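# Pass a board through a wall slot onto two bearers

## Task

Bring the long board through the slot in the grey panel wall, never letting any part of it pass above the wall or around either end of it. Rest it flat on top of the two wooden bearers beyond the wall so that only those bearers support it. It may not touch the table, the wall or any offcut, and it must run crosswise over each bearer rather than lengthwise along it. At the end both bearers and all offcuts must sit on the table top and touch it. The result must stay in place with no help from the robot. The robot may not be holding any loose object, so open the grippers and pull the arms away before finishing.

## Robot and tools

ROBOT. Two 6-joint arms, left_arm and right_arm, each ending in a two-finger parallel gripper. Both bases sit at z = 0 in the scene frame. left_arm is at (-0.036, +0.296, 0) m with quat_wxyz (+0.997, 0, 0, -0.080), and right_arm is at (-0.009, -0.372, 0) m with quat_wxyz (+1.000, 0, 0, -0.010). Those quaternions are small yaw turns.

FRAME. The scene frame has its origin on the table top midway between the arms. +z is up, +x reaches out over the table, and left_arm is on the +y side. The words left and right are arm names, not image sides. The gripper fingers point along the gripper's +z axis and close along its y axis. end_effector_position is the point between the pads, about 1 cm short of the fingertips. Each arm also carries a wrist camera mount near the gripper, so it is bulkier than the fingers alone.

JOINTS. Every list goes in this order: waist (joint1), shoulder (joint2), elbow (joint3), wrist pitch (joint4), wrist yaw (joint5), wrist roll (joint6). Stated ranges in rad are: waist -2.618 to 3.054, shoulder 0.000 to 3.142, elbow 0.000 to 3.142, wrist pitch -1.571 to 1.571, wrist yaw -1.571 to 1.571, wrist roll -2.094 to 2.094. Real ends can differ by up to 0.036 rad.

A ROW. A row is one flat list of 14 numbers, each in [-1, 1], covering both arms even when only one moves. The first 7 are the left_arm waist to wrist roll displacements plus its gripper opening. The last 7 are the same for right_arm. Joint numbers are scaled offsets, not poses. 1.0 equals 1.202 rad for the waist, 1.258 for the shoulder, 1.238 for the elbow, 2.073 for wrist pitch, and 2.022 for wrist yaw and wrist roll. The opening is absolute: +1 is fully open (0.094 m pad gap) and -1 is closed.

execute_actions(actions). actions is a list of actions. Each action is a table of up to 15 rows, and each row runs for one 1/30 s step. If there are fewer than 15 rows, the last one repeats for the remaining steps. Every row's joint offsets are measured from the angles at the start of that action, not from the previous row. For a call's first action, that means the last angles reported in this scene. An action that would push a joint more than 0.036 rad outside its range is rejected for both arms. If the first action fails this check, or any action is malformed, the whole call is rejected and nothing moves. A "joint sent to its limit" line means a joint was stopped at its end. An empty list just returns the current state and images.

move(target, speed, blocking). target is a single 14-number row. Its offsets are counted from the "Joint positions" of the latest result that shows them. speed is in rad/s for the joint with the farthest to go, from 0.01 to 2, default 0.5. All joints finish together, so the gripper follows a curve, and the path ignores obstacles and the other arm. A path lasts 0.5 to 10 s and stops short if it would need longer. Finger values are applied at the start. With blocking=false the call returns after 0.5 s. After that, use wait or stop before sending any other motion. The "move:" line gives how it ended (done, off_target, moving, held, fault), limits=held or limits=none, and each arm's joint farthest from its target.

wait(seconds) runs the scene for 0 to 10 s while both arms hold their last command. stop() brakes a running move, which needs some room to stop. zoom_image(camera, region) enlarges region [x0, y0, x1, y1] in pixels, measured from the top-left corner, up to 504 by 504. read_manual(section) gives only licence text. finished_scene(scene) ends the current scene, whose number you pass, and cannot be undone.

CAMERAS. cam_head_left, cam_head_right, cam_high and cam_low are 896x504. cam_left_wrist and cam_right_wrist are 504x504 fisheye. Images arrive in that order.

RESULTS. The state line gives each gripper's position in m and its quat_wxyz in the scene frame, and it is less accurate at long reach. "Joint positions" and "Joint velocities" give six joint values per arm in rad or rad/s, then the finger gap in m. "Joint targets" shows where the joints are being driven now. grip_measured is the finger opening on the command scale, with an error of about 1 mm. Step readings list joint angles at some steps, and HELD marks steps where an arm was held back. "joint command not followed" means a clearance check changed some targets. MOTOR HOT warns from 75 °C. At 90 °C that arm stops for 10 s, and at 100 °C it goes limp and falls. These stops appear as OVER-TEMPERATURE FAULT or FAULT lines.

MOTION LIMITS. Each step, a joint's target may lead its measured angle by at most 0.202 (waist), 0.258 (shoulder), 0.238 (elbow), 0.573 (wrist pitch) or 0.522 (wrist yaw, roll) rad. Targets are also scaled back so the gripper moves no more than 70 mm per step. Large moves therefore take several actions. Arms can sag under zero offsets. To hold a pose, command offsets back to the wanted angles and keep adding to them while a joint falls short.

GRIPPING. To hold something, command an opening below grip_measured. About 0.03 below gives a firm grip, and less gives a lighter one. Pad force tops out near 50 to 62 N and is lower on parts thinner than about 2 mm.

AVOID. Do not let the arms collide or press on each other. Do not knock anything off the table, drop or slam the board, or shove hard. The board must not go over the wall or around its ends. Loose objects may occasionally get a small push. Holding a load heats the motors. Finish with both grippers open and the arms moved away from everything.

Each tool is called after "Request:" as name([rows], argument=value, ...), one row to a line, values as JSON.

## Session

I'll start by looking at the current state of the scene.

Request:
execute_actions(actions=[])

Scene clock: 0.00 s.
left_arm: end_effector_position=(+0.3379, +0.2969, +0.3569) grip_measured=+1.000 end_effector_quat_wxyz=(+0.219, +0.416, +0.644, +0.603) | right_arm: end_effector_position=(+0.5263, -0.1497, +0.2995) grip_measured=+1.000 end_effector_quat_wxyz=(+0.719, -0.550, +0.410, +0.110)
Joint names: [waist, shoulder, elbow, wrist pitch, wrist yaw, wrist roll]
Joint positions: left_arm=[-0.265  1.271  1.199 -0.287 -1.046  1.482  0.094] | right_arm=[ 0.162  2.058  1.539  0.617 -0.939 -0.699  0.094]
Joint velocities: left_arm=[ 0.002  0.017 -0.002 -0.007 -0.022  0.007  0.   ] | right_arm=[-0.022 -0.007 -0.007 -0.051 -0.095 -0.066  0.   ]
Motor temperatures (°C, as the motors report them): left_arm=[16 15 14 17 15 14] | right_arm=[17 17 13 15 14 16]
Joint targets: left_arm=[-0.265 1.264 1.208 -0.288 -1.049 1.475] | right_arm=[0.162 2.051 1.546 0.610 -0.937 -0.694]

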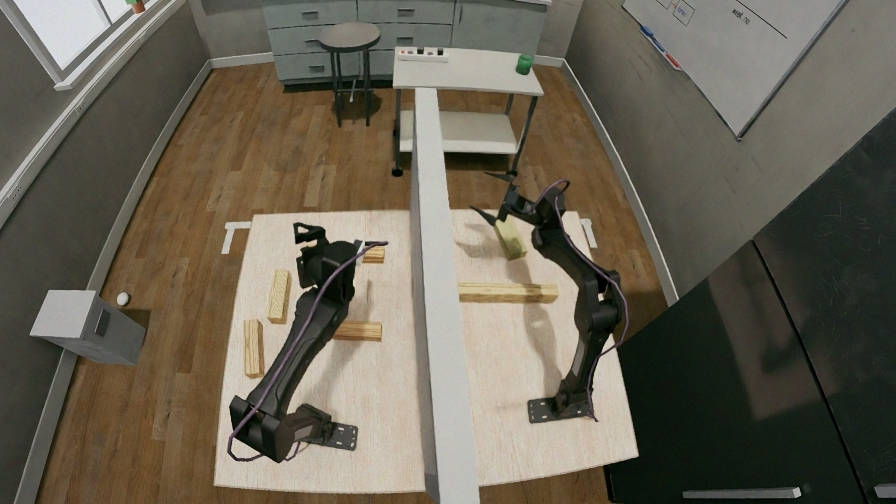

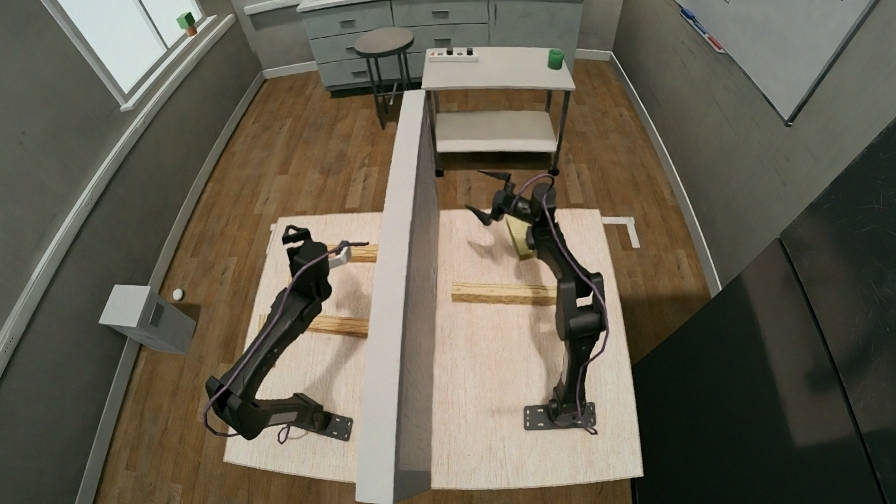

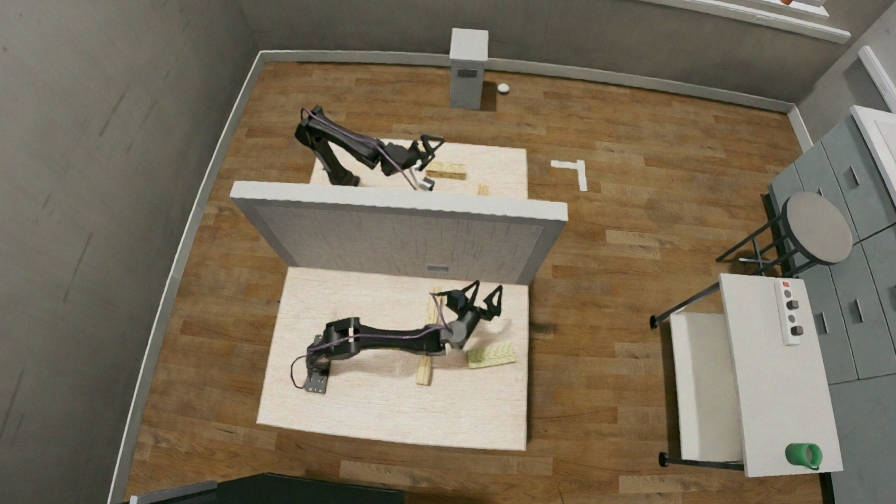

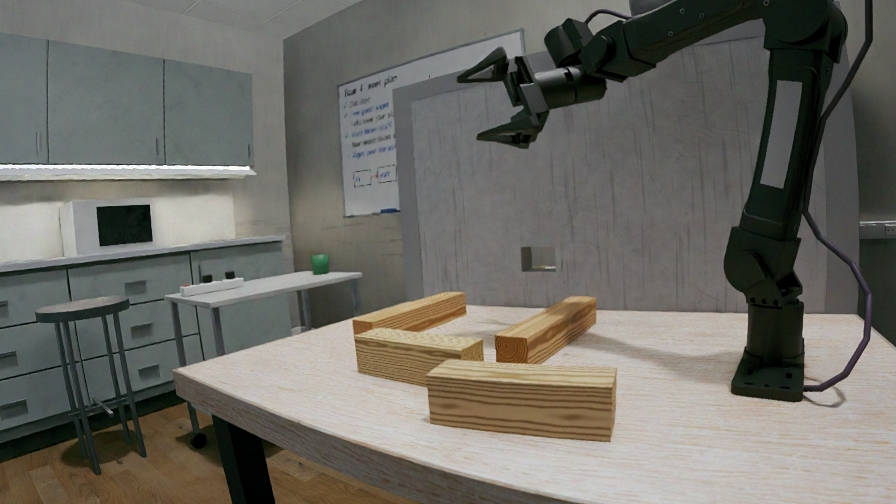

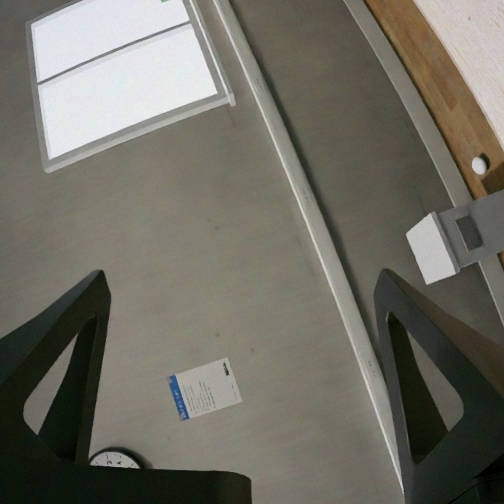

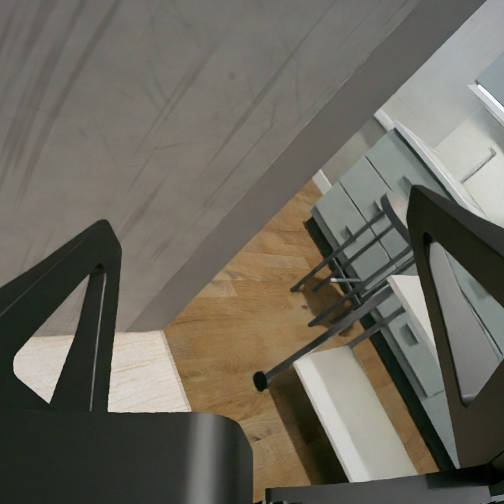

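Request:
zoom_image(camera="cam_head_left", region=[200, 180, 660, 504])

Request:
zoom_image(camera="cam_low", region=[330, 200, 680, 460])

Request:
zoom_image(camera="cam_high", region=[220, 120, 600, 460])

Region (200, 180, 660, 504) of cam_head_left's 896x504 image, scaled by 1.096, with more detail than that image has; it fills the top 355 rows of this view, and the rest is white.

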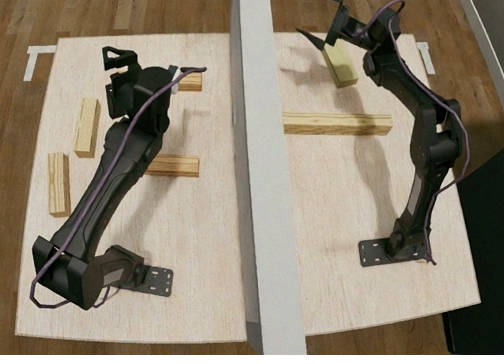

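Region (330, 200, 680, 460) of cam_low's 896x504 image, scaled by 1.440, with more detail than that image has; it fills the top 374 rows of this view, and the rest is white.

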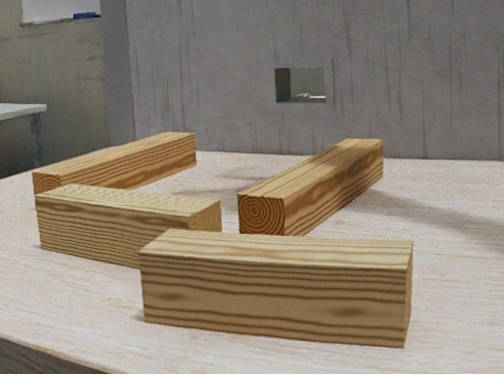

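Region (220, 120, 600, 460) of cam_high's 896x504 image, scaled by 1.326, with more detail than that image has; it fills the top 451 rows of this view, and the rest is white.

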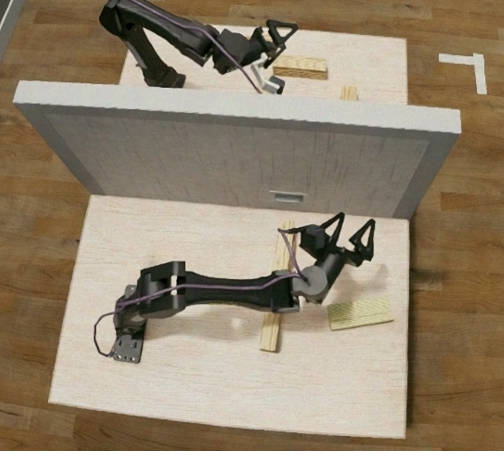

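Request:
zoom_image(camera="cam_head_right", region=[400, 200, 640, 340])

Request:
zoom_image(camera="cam_low", region=[480, 220, 600, 300])

Request:
zoom_image(camera="cam_high", region=[380, 240, 540, 400])

Region (400, 200, 640, 340) of cam_head_right's 896x504 image, scaled by 2.100, with more detail than that image has; it fills the top 294 rows of this view, and the rest is white.

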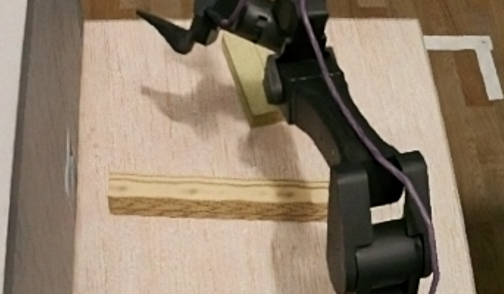

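Region (480, 220, 600, 300) of cam_low's 896x504 image, scaled by 4.200, with more detail than that image has.

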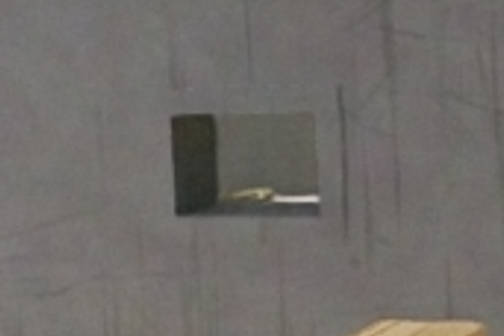

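Region (380, 240, 540, 400) of cam_high's 896x504 image, scaled by 3.150, with more detail than that image has.

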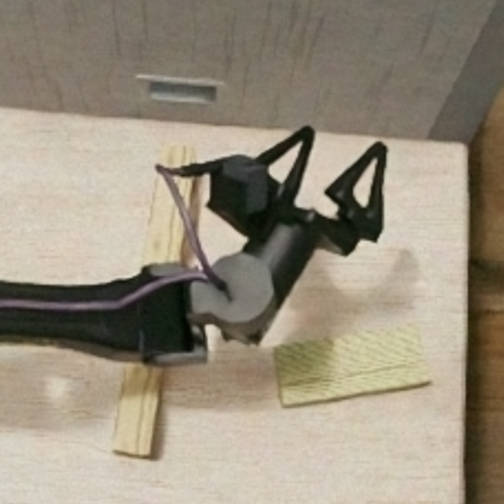

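Request:
zoom_image(camera="cam_head_left", region=[220, 230, 420, 400])

Request:
zoom_image(camera="cam_head_left", region=[440, 240, 600, 340])

Region (220, 230, 420, 400) of cam_head_left's 896x504 image, scaled by 2.520, with more detail than that image has; it fills the top 428 rows of this view, and the rest is white.

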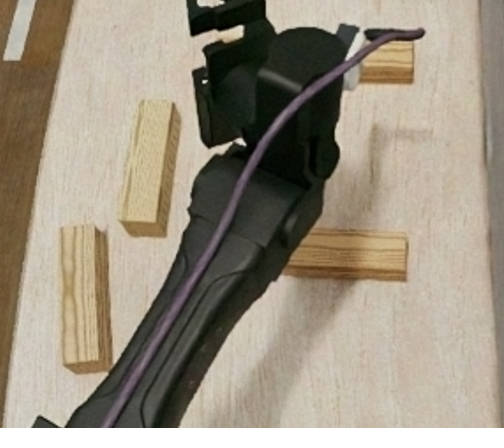

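Region (440, 240, 600, 340) of cam_head_left's 896x504 image, scaled by 3.150, with more detail than that image has; it fills the top 315 rows of this view, and the rest is white.

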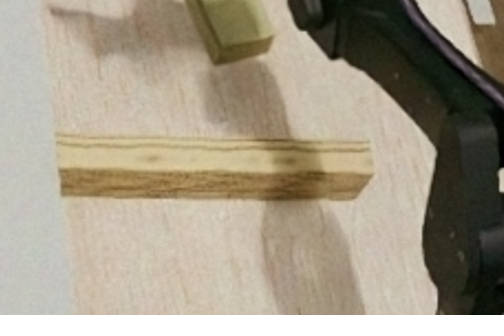

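Request:
move(target=[0,0,0,0,0,0,1, 0.1732,-0.1262,0.1930,-0.9968,0.4644,-0.2580,1], speed=0.8)

Scene clock: 10.43 s.
left_arm: end_effector_position=(+0.3379, +0.2969, +0.3569) grip_measured=+1.000 end_effector_quat_wxyz=(+0.218, +0.417, +0.644, +0.603) | right_arm: end_effector_position=(+0.3222, -0.2534, +0.1344) grip_measured=+1.000 end_effector_quat_wxyz=(+0.019, +0.701, -0.712, -0.009)
Joint names: [waist, shoulder, elbow, wrist pitch, wrist yaw, wrist roll]
Joint positions: left_arm=[-0.265  1.271  1.199 -0.287 -1.046  1.484  0.094] | right_arm=[ 0.361  1.922  1.745 -1.437 -0.    -1.215  0.094]
Joint velocities: left_arm=[-0.002  0.017  0.002 -0.037 -0.022 -0.037  0.   ] | right_arm=[-0.002  0.007  0.007 -0.11  -0.022  0.007  0.   ]
Motor temperatures (°C, as the motors report them): left_arm=[16 15 15 18 15 14] | right_arm=[17 20 15 17 14 16]
Joint targets: left_arm=[-0.265 1.271 1.199 -0.287 -1.046 1.482] | right_arm=[0.370 1.899 1.778 -1.449 0.000 -1.221]
move: off_target (right_arm); limits=none; left_arm: farthest joint: the wrist roll, 0.002 radians from its target (0.000 radians at the start); right_arm: farthest joint: the elbow, 0.032 radians from its target (0.239 radians at the start)

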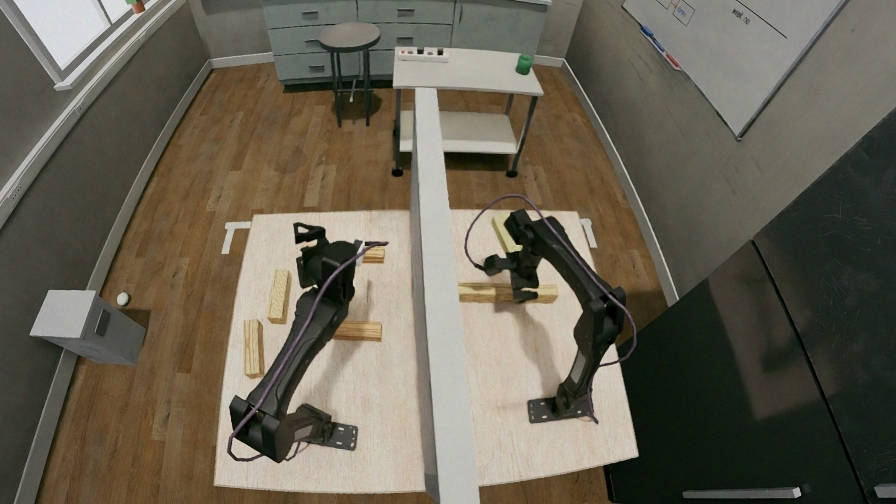

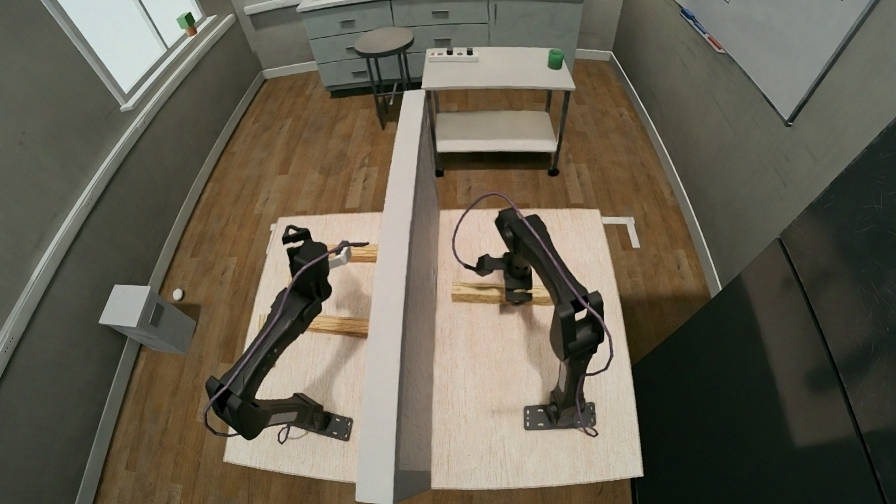

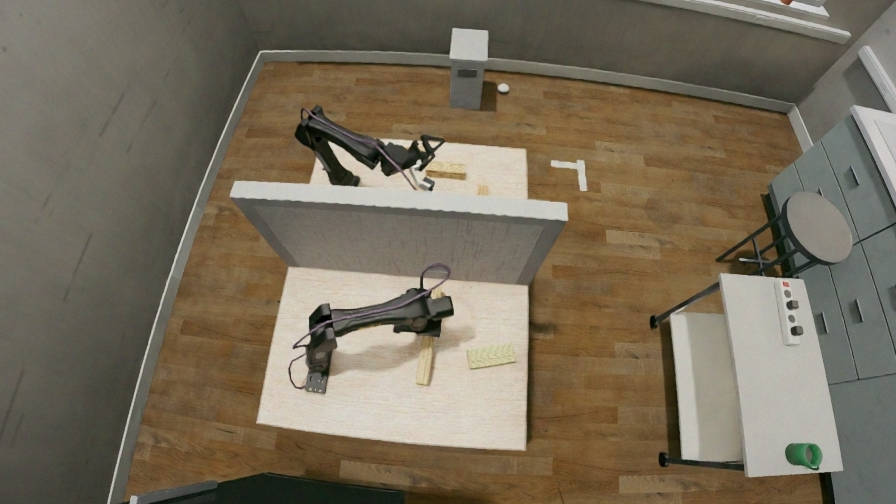

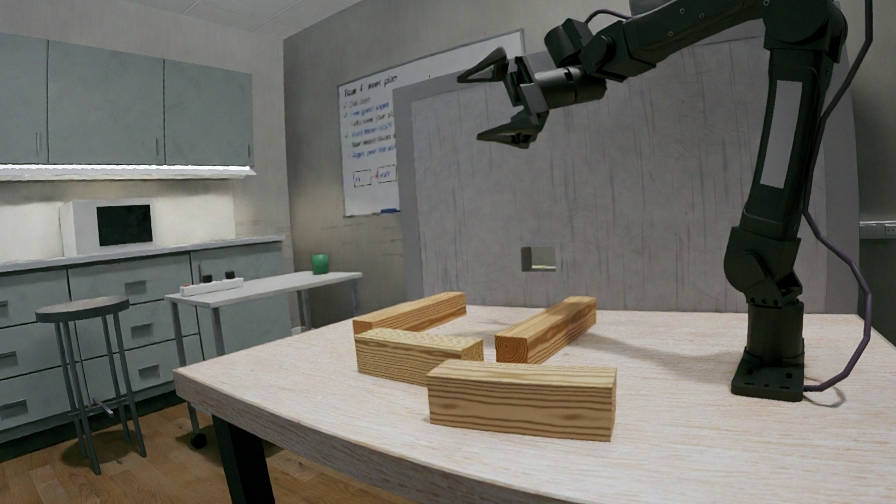

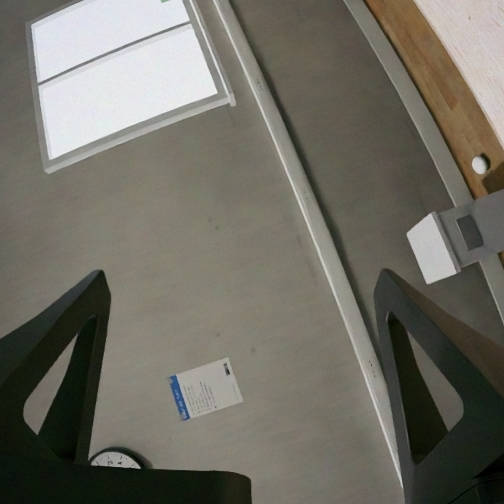

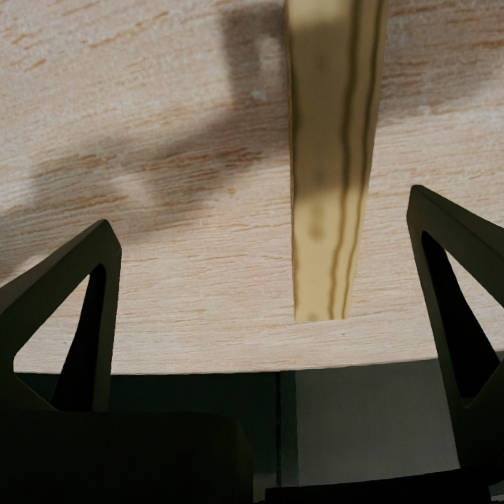

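Request:
zoom_image(camera="cam_right_wrist", region=[240, 150, 420, 340])

Region (240, 150, 420, 340) of cam_right_wrist's 504x504 image, scaled by 2.653, with more detail than that image has; it fills the left 477 columns of this view, and the rest is white.

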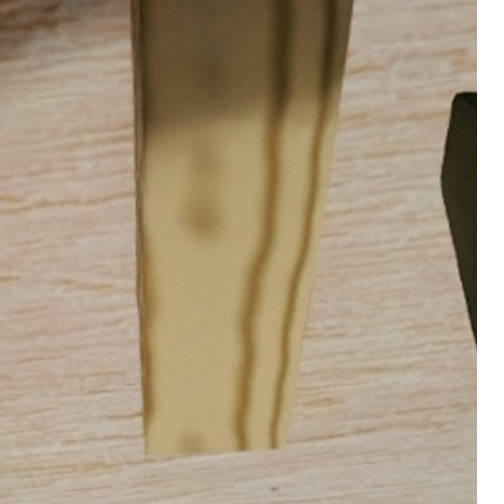

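Request:
move(target=[0,0,0,0,0,0,1, -0.1972,0.0087,-0.0121,0.0548,0,0.989,1], speed=1.5)

Scene clock: 15.03 s.
left_arm: end_effector_position=(+0.3379, +0.2969, +0.3569) grip_measured=+1.000 end_effector_quat_wxyz=(+0.218, +0.418, +0.643, +0.604) | right_arm: end_effector_position=(+0.3661, -0.3291, +0.1346) grip_measured=+1.000 end_effector_quat_wxyz=(+0.027, +0.328, +0.944, +0.013)
Joint names: [waist, shoulder, elbow, wrist pitch, wrist yaw, wrist roll]
Joint positions: left_arm=[-0.265  1.271  1.199 -0.287 -1.046  1.486  0.094] | right_arm=[ 0.132  1.922  1.745 -1.334 -0.     0.779  0.094]
Joint velocities: left_arm=[-0.017 -0.012  0.002  0.007  0.007 -0.007  0.   ] | right_arm=[ 0.002  0.007 -0.017 -0.007  0.051 -0.037  0.   ]
Motor temperatures (°C, as the motors report them): left_arm=[16 16 16 18 15 14] | right_arm=[17 21 15 17 14 16]
Joint targets: left_arm=[-0.265 1.271 1.199 -0.287 -1.046 1.484] | right_arm=[0.125 1.933 1.731 -1.324 -0.000 0.785]
move: done; limits=none; left_arm: farthest joint: the wrist roll, 0.002 radians from its target (0.000 radians at the start); right_arm: farthest joint: the elbow, 0.015 radians from its target (0.015 radians at the start)

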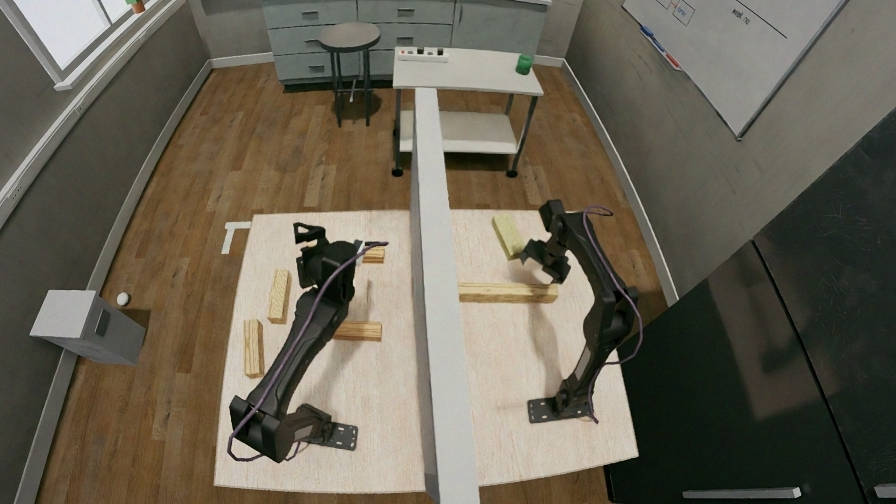

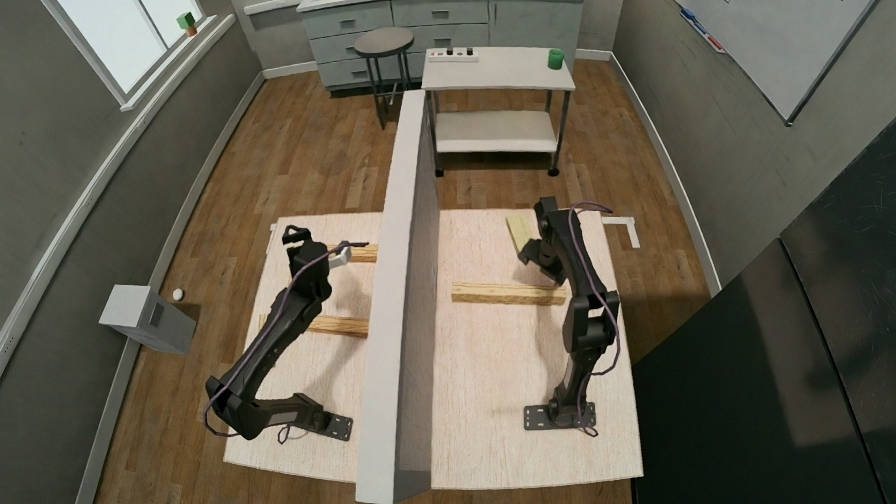

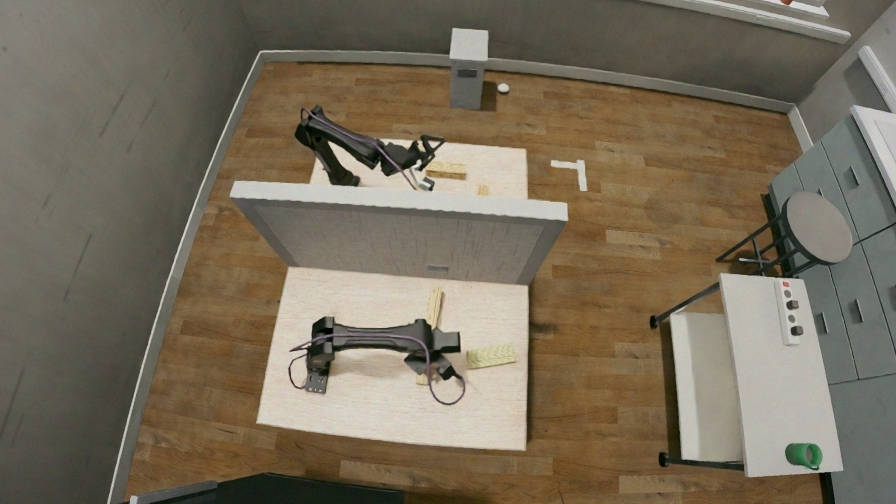

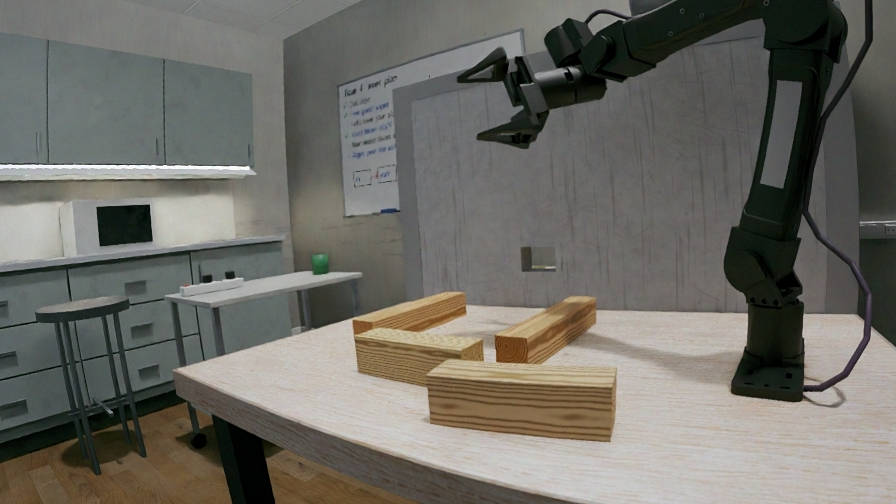

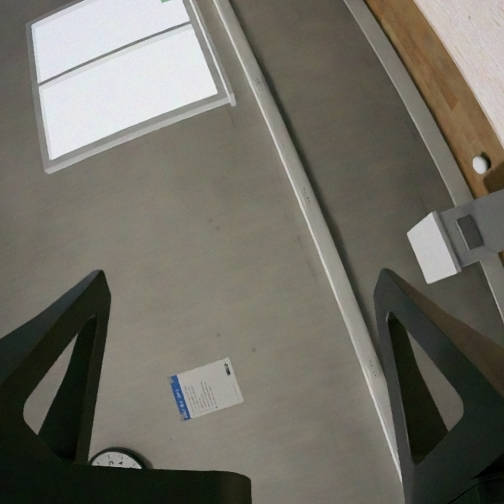

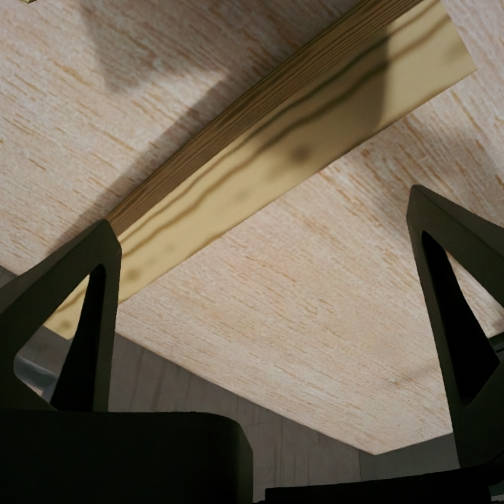

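Request:
move(target=[0,0,0,0,0,0,1, 0,0.0398,-0.110,0.0531,0,0.4505,1], speed=1.0)

Scene clock: 17.33 s.
left_arm: end_effector_position=(+0.3379, +0.2969, +0.3569) grip_measured=+1.000 end_effector_quat_wxyz=(+0.217, +0.418, +0.643, +0.604) | right_arm: end_effector_position=(+0.3633, -0.3293, +0.0905) grip_measured=+1.000 end_effector_quat_wxyz=(+0.003, +0.708, +0.706, +0.005)
Joint names: [waist, shoulder, elbow, wrist pitch, wrist yaw, wrist roll]
Joint positions: left_arm=[-0.265  1.271  1.199 -0.287 -1.046  1.489  0.094] | right_arm=[ 0.132  1.963  1.628 -1.225 -0.001  1.684  0.094]
Joint velocities: left_arm=[-0.002 -0.007  0.002  0.007  0.022  0.007  0.   ] | right_arm=[ 0.017  0.007 -0.012  0.022 -0.007 -0.007  0.   ]
Motor temperatures (°C, as the motors report them): left_arm=[16 16 16 18 15 14] | right_arm=[17 21 15 17 14 16]
Joint targets: left_arm=[-0.265 1.271 1.199 -0.287 -1.046 1.486] | right_arm=[0.132 1.972 1.610 -1.224 -0.000 1.690]
move: done; limits=none; left_arm: farthest joint: the wrist roll, 0.003 radians from its target (0.000 radians at the start); right_arm: farthest joint: the elbow, 0.020 radians from its target (0.137 radians at the start)

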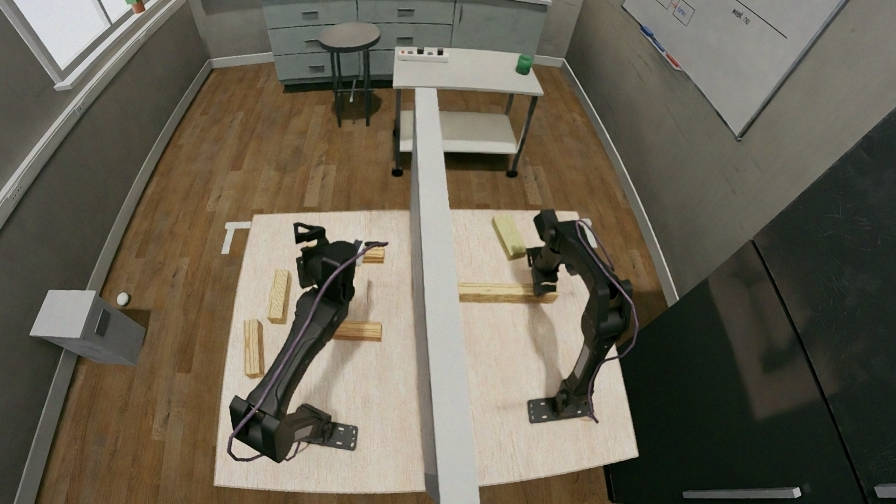

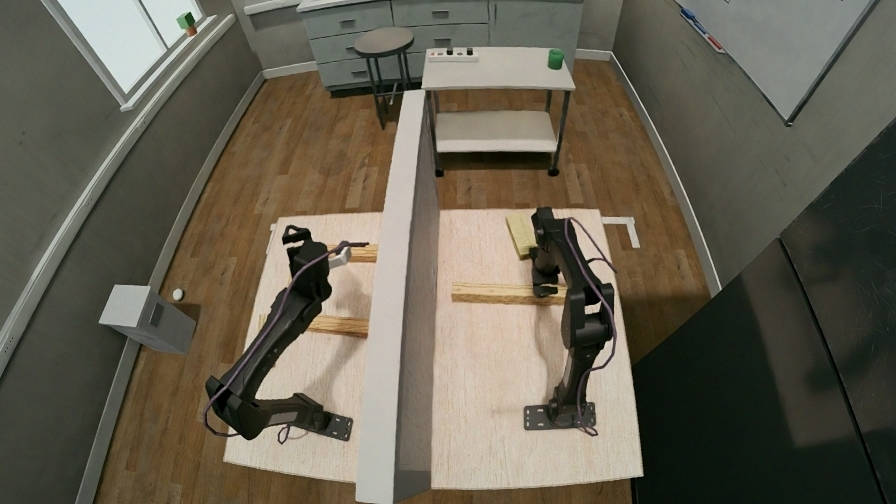

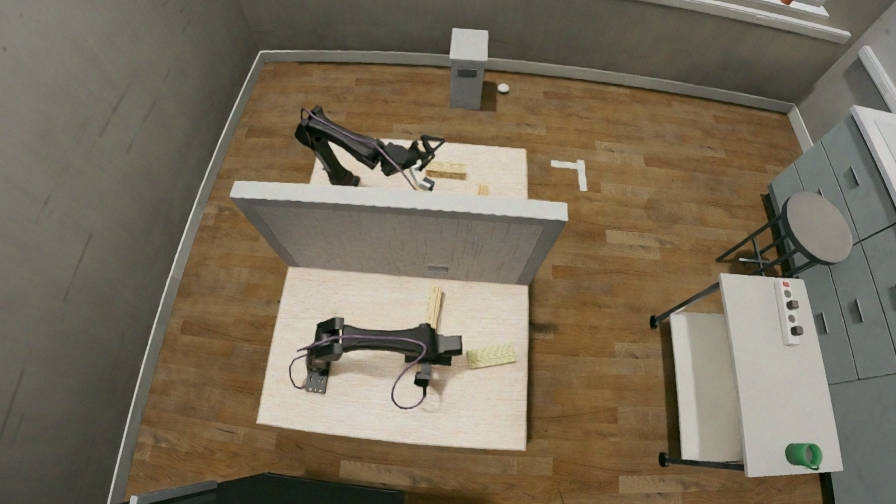

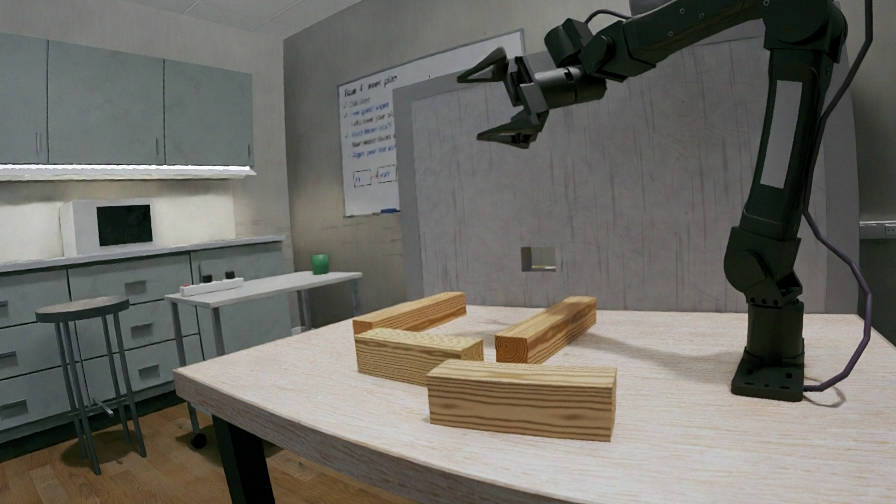

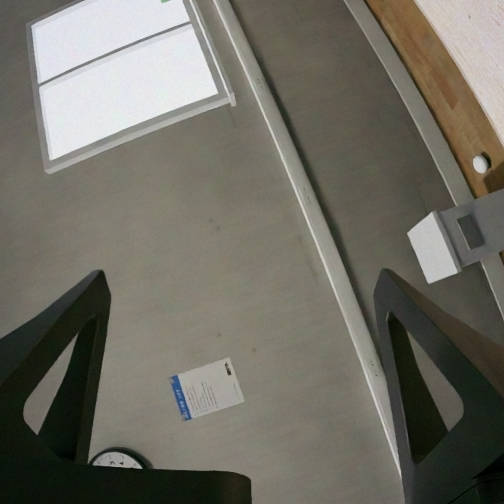

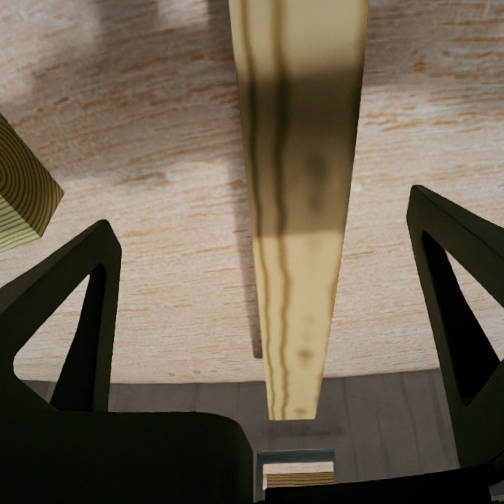

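Request:
move(target=[0,0,0,0,0,0,1, 0,0.0159,-0.1842,0.1023,0,0.003,1], speed=0.4)

Scene clock: 21.33 s.
left_arm: end_effector_position=(+0.3379, +0.2969, +0.3569) grip_measured=+1.000 end_effector_quat_wxyz=(+0.217, +0.419, +0.642, +0.604) | right_arm: end_effector_position=(+0.3514, -0.3306, +0.0337) grip_measured=+1.000 end_effector_quat_wxyz=(-0.002, +0.708, +0.706, -0.001)
Joint names: [waist, shoulder, elbow, wrist pitch, wrist yaw, wrist roll]
Joint positions: left_arm=[-0.265  1.271  1.199 -0.287 -1.046  1.49   0.094] | right_arm=[ 0.132  1.976  1.417 -1.015 -0.001  1.685  0.094]
Joint velocities: left_arm=[ 0.002 -0.017  0.012  0.022  0.051 -0.066  0.   ] | right_arm=[-0.002 -0.002  0.002 -0.022 -0.037 -0.022  0.   ]
Motor temperatures (°C, as the motors report them): left_arm=[16 16 16 19 15 14] | right_arm=[17 21 15 16 14 16]
Joint targets: left_arm=[-0.265 1.271 1.199 -0.287 -1.046 1.488] | right_arm=[0.132 1.983 1.400 -1.013 -0.001 1.690]
move: done; limits=none; left_arm: farthest joint: the wrist roll, 0.001 radians from its target (0.000 radians at the start); right_arm: farthest joint: the elbow, 0.017 radians from its target (0.228 radians at the start)

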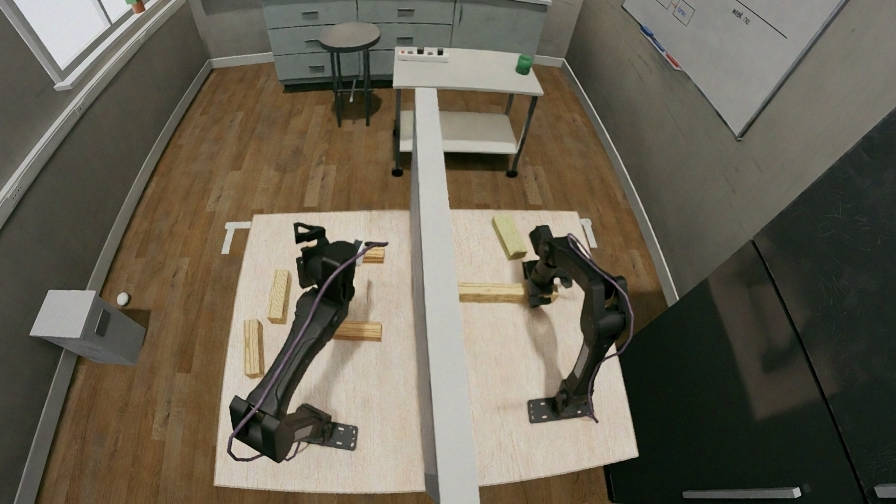

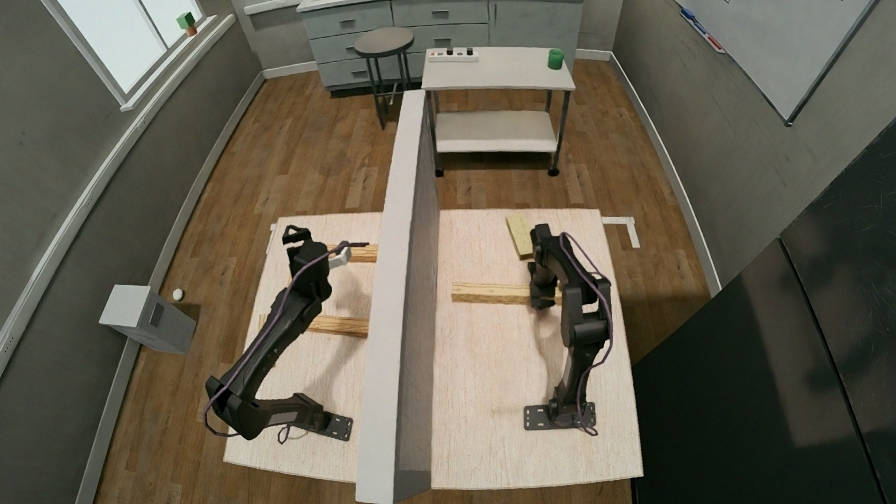

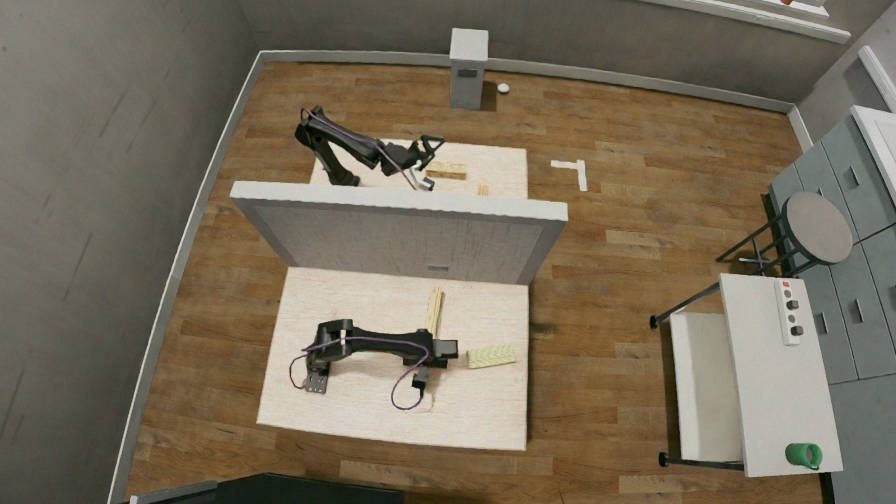

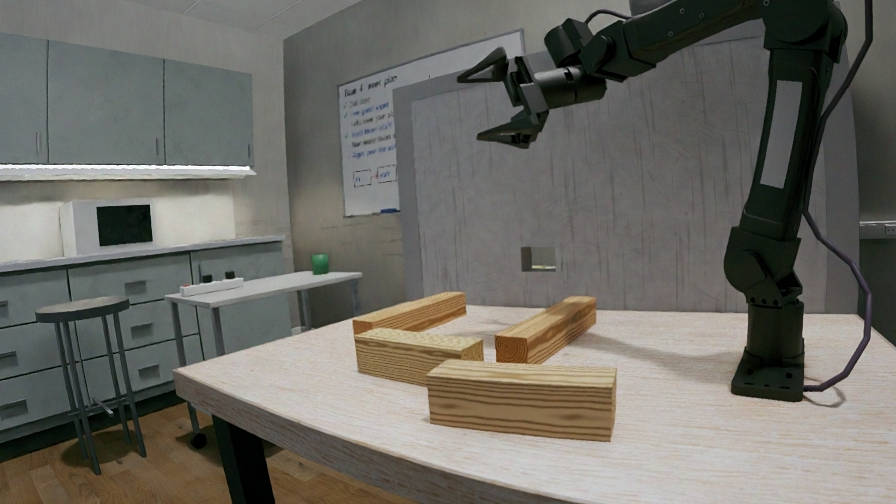

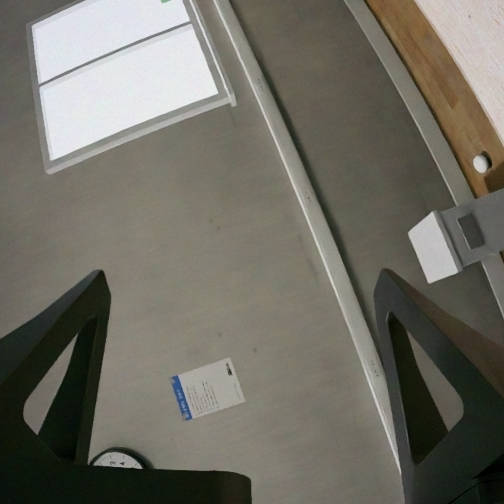

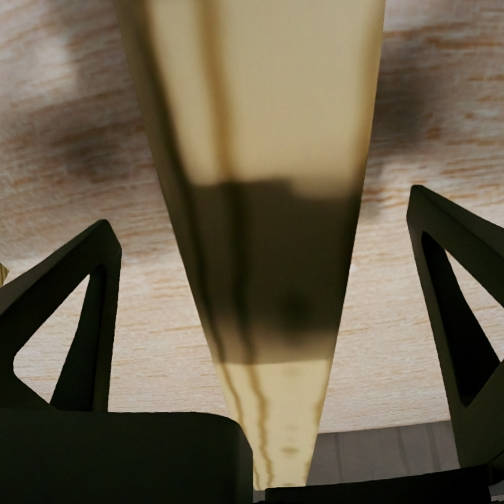

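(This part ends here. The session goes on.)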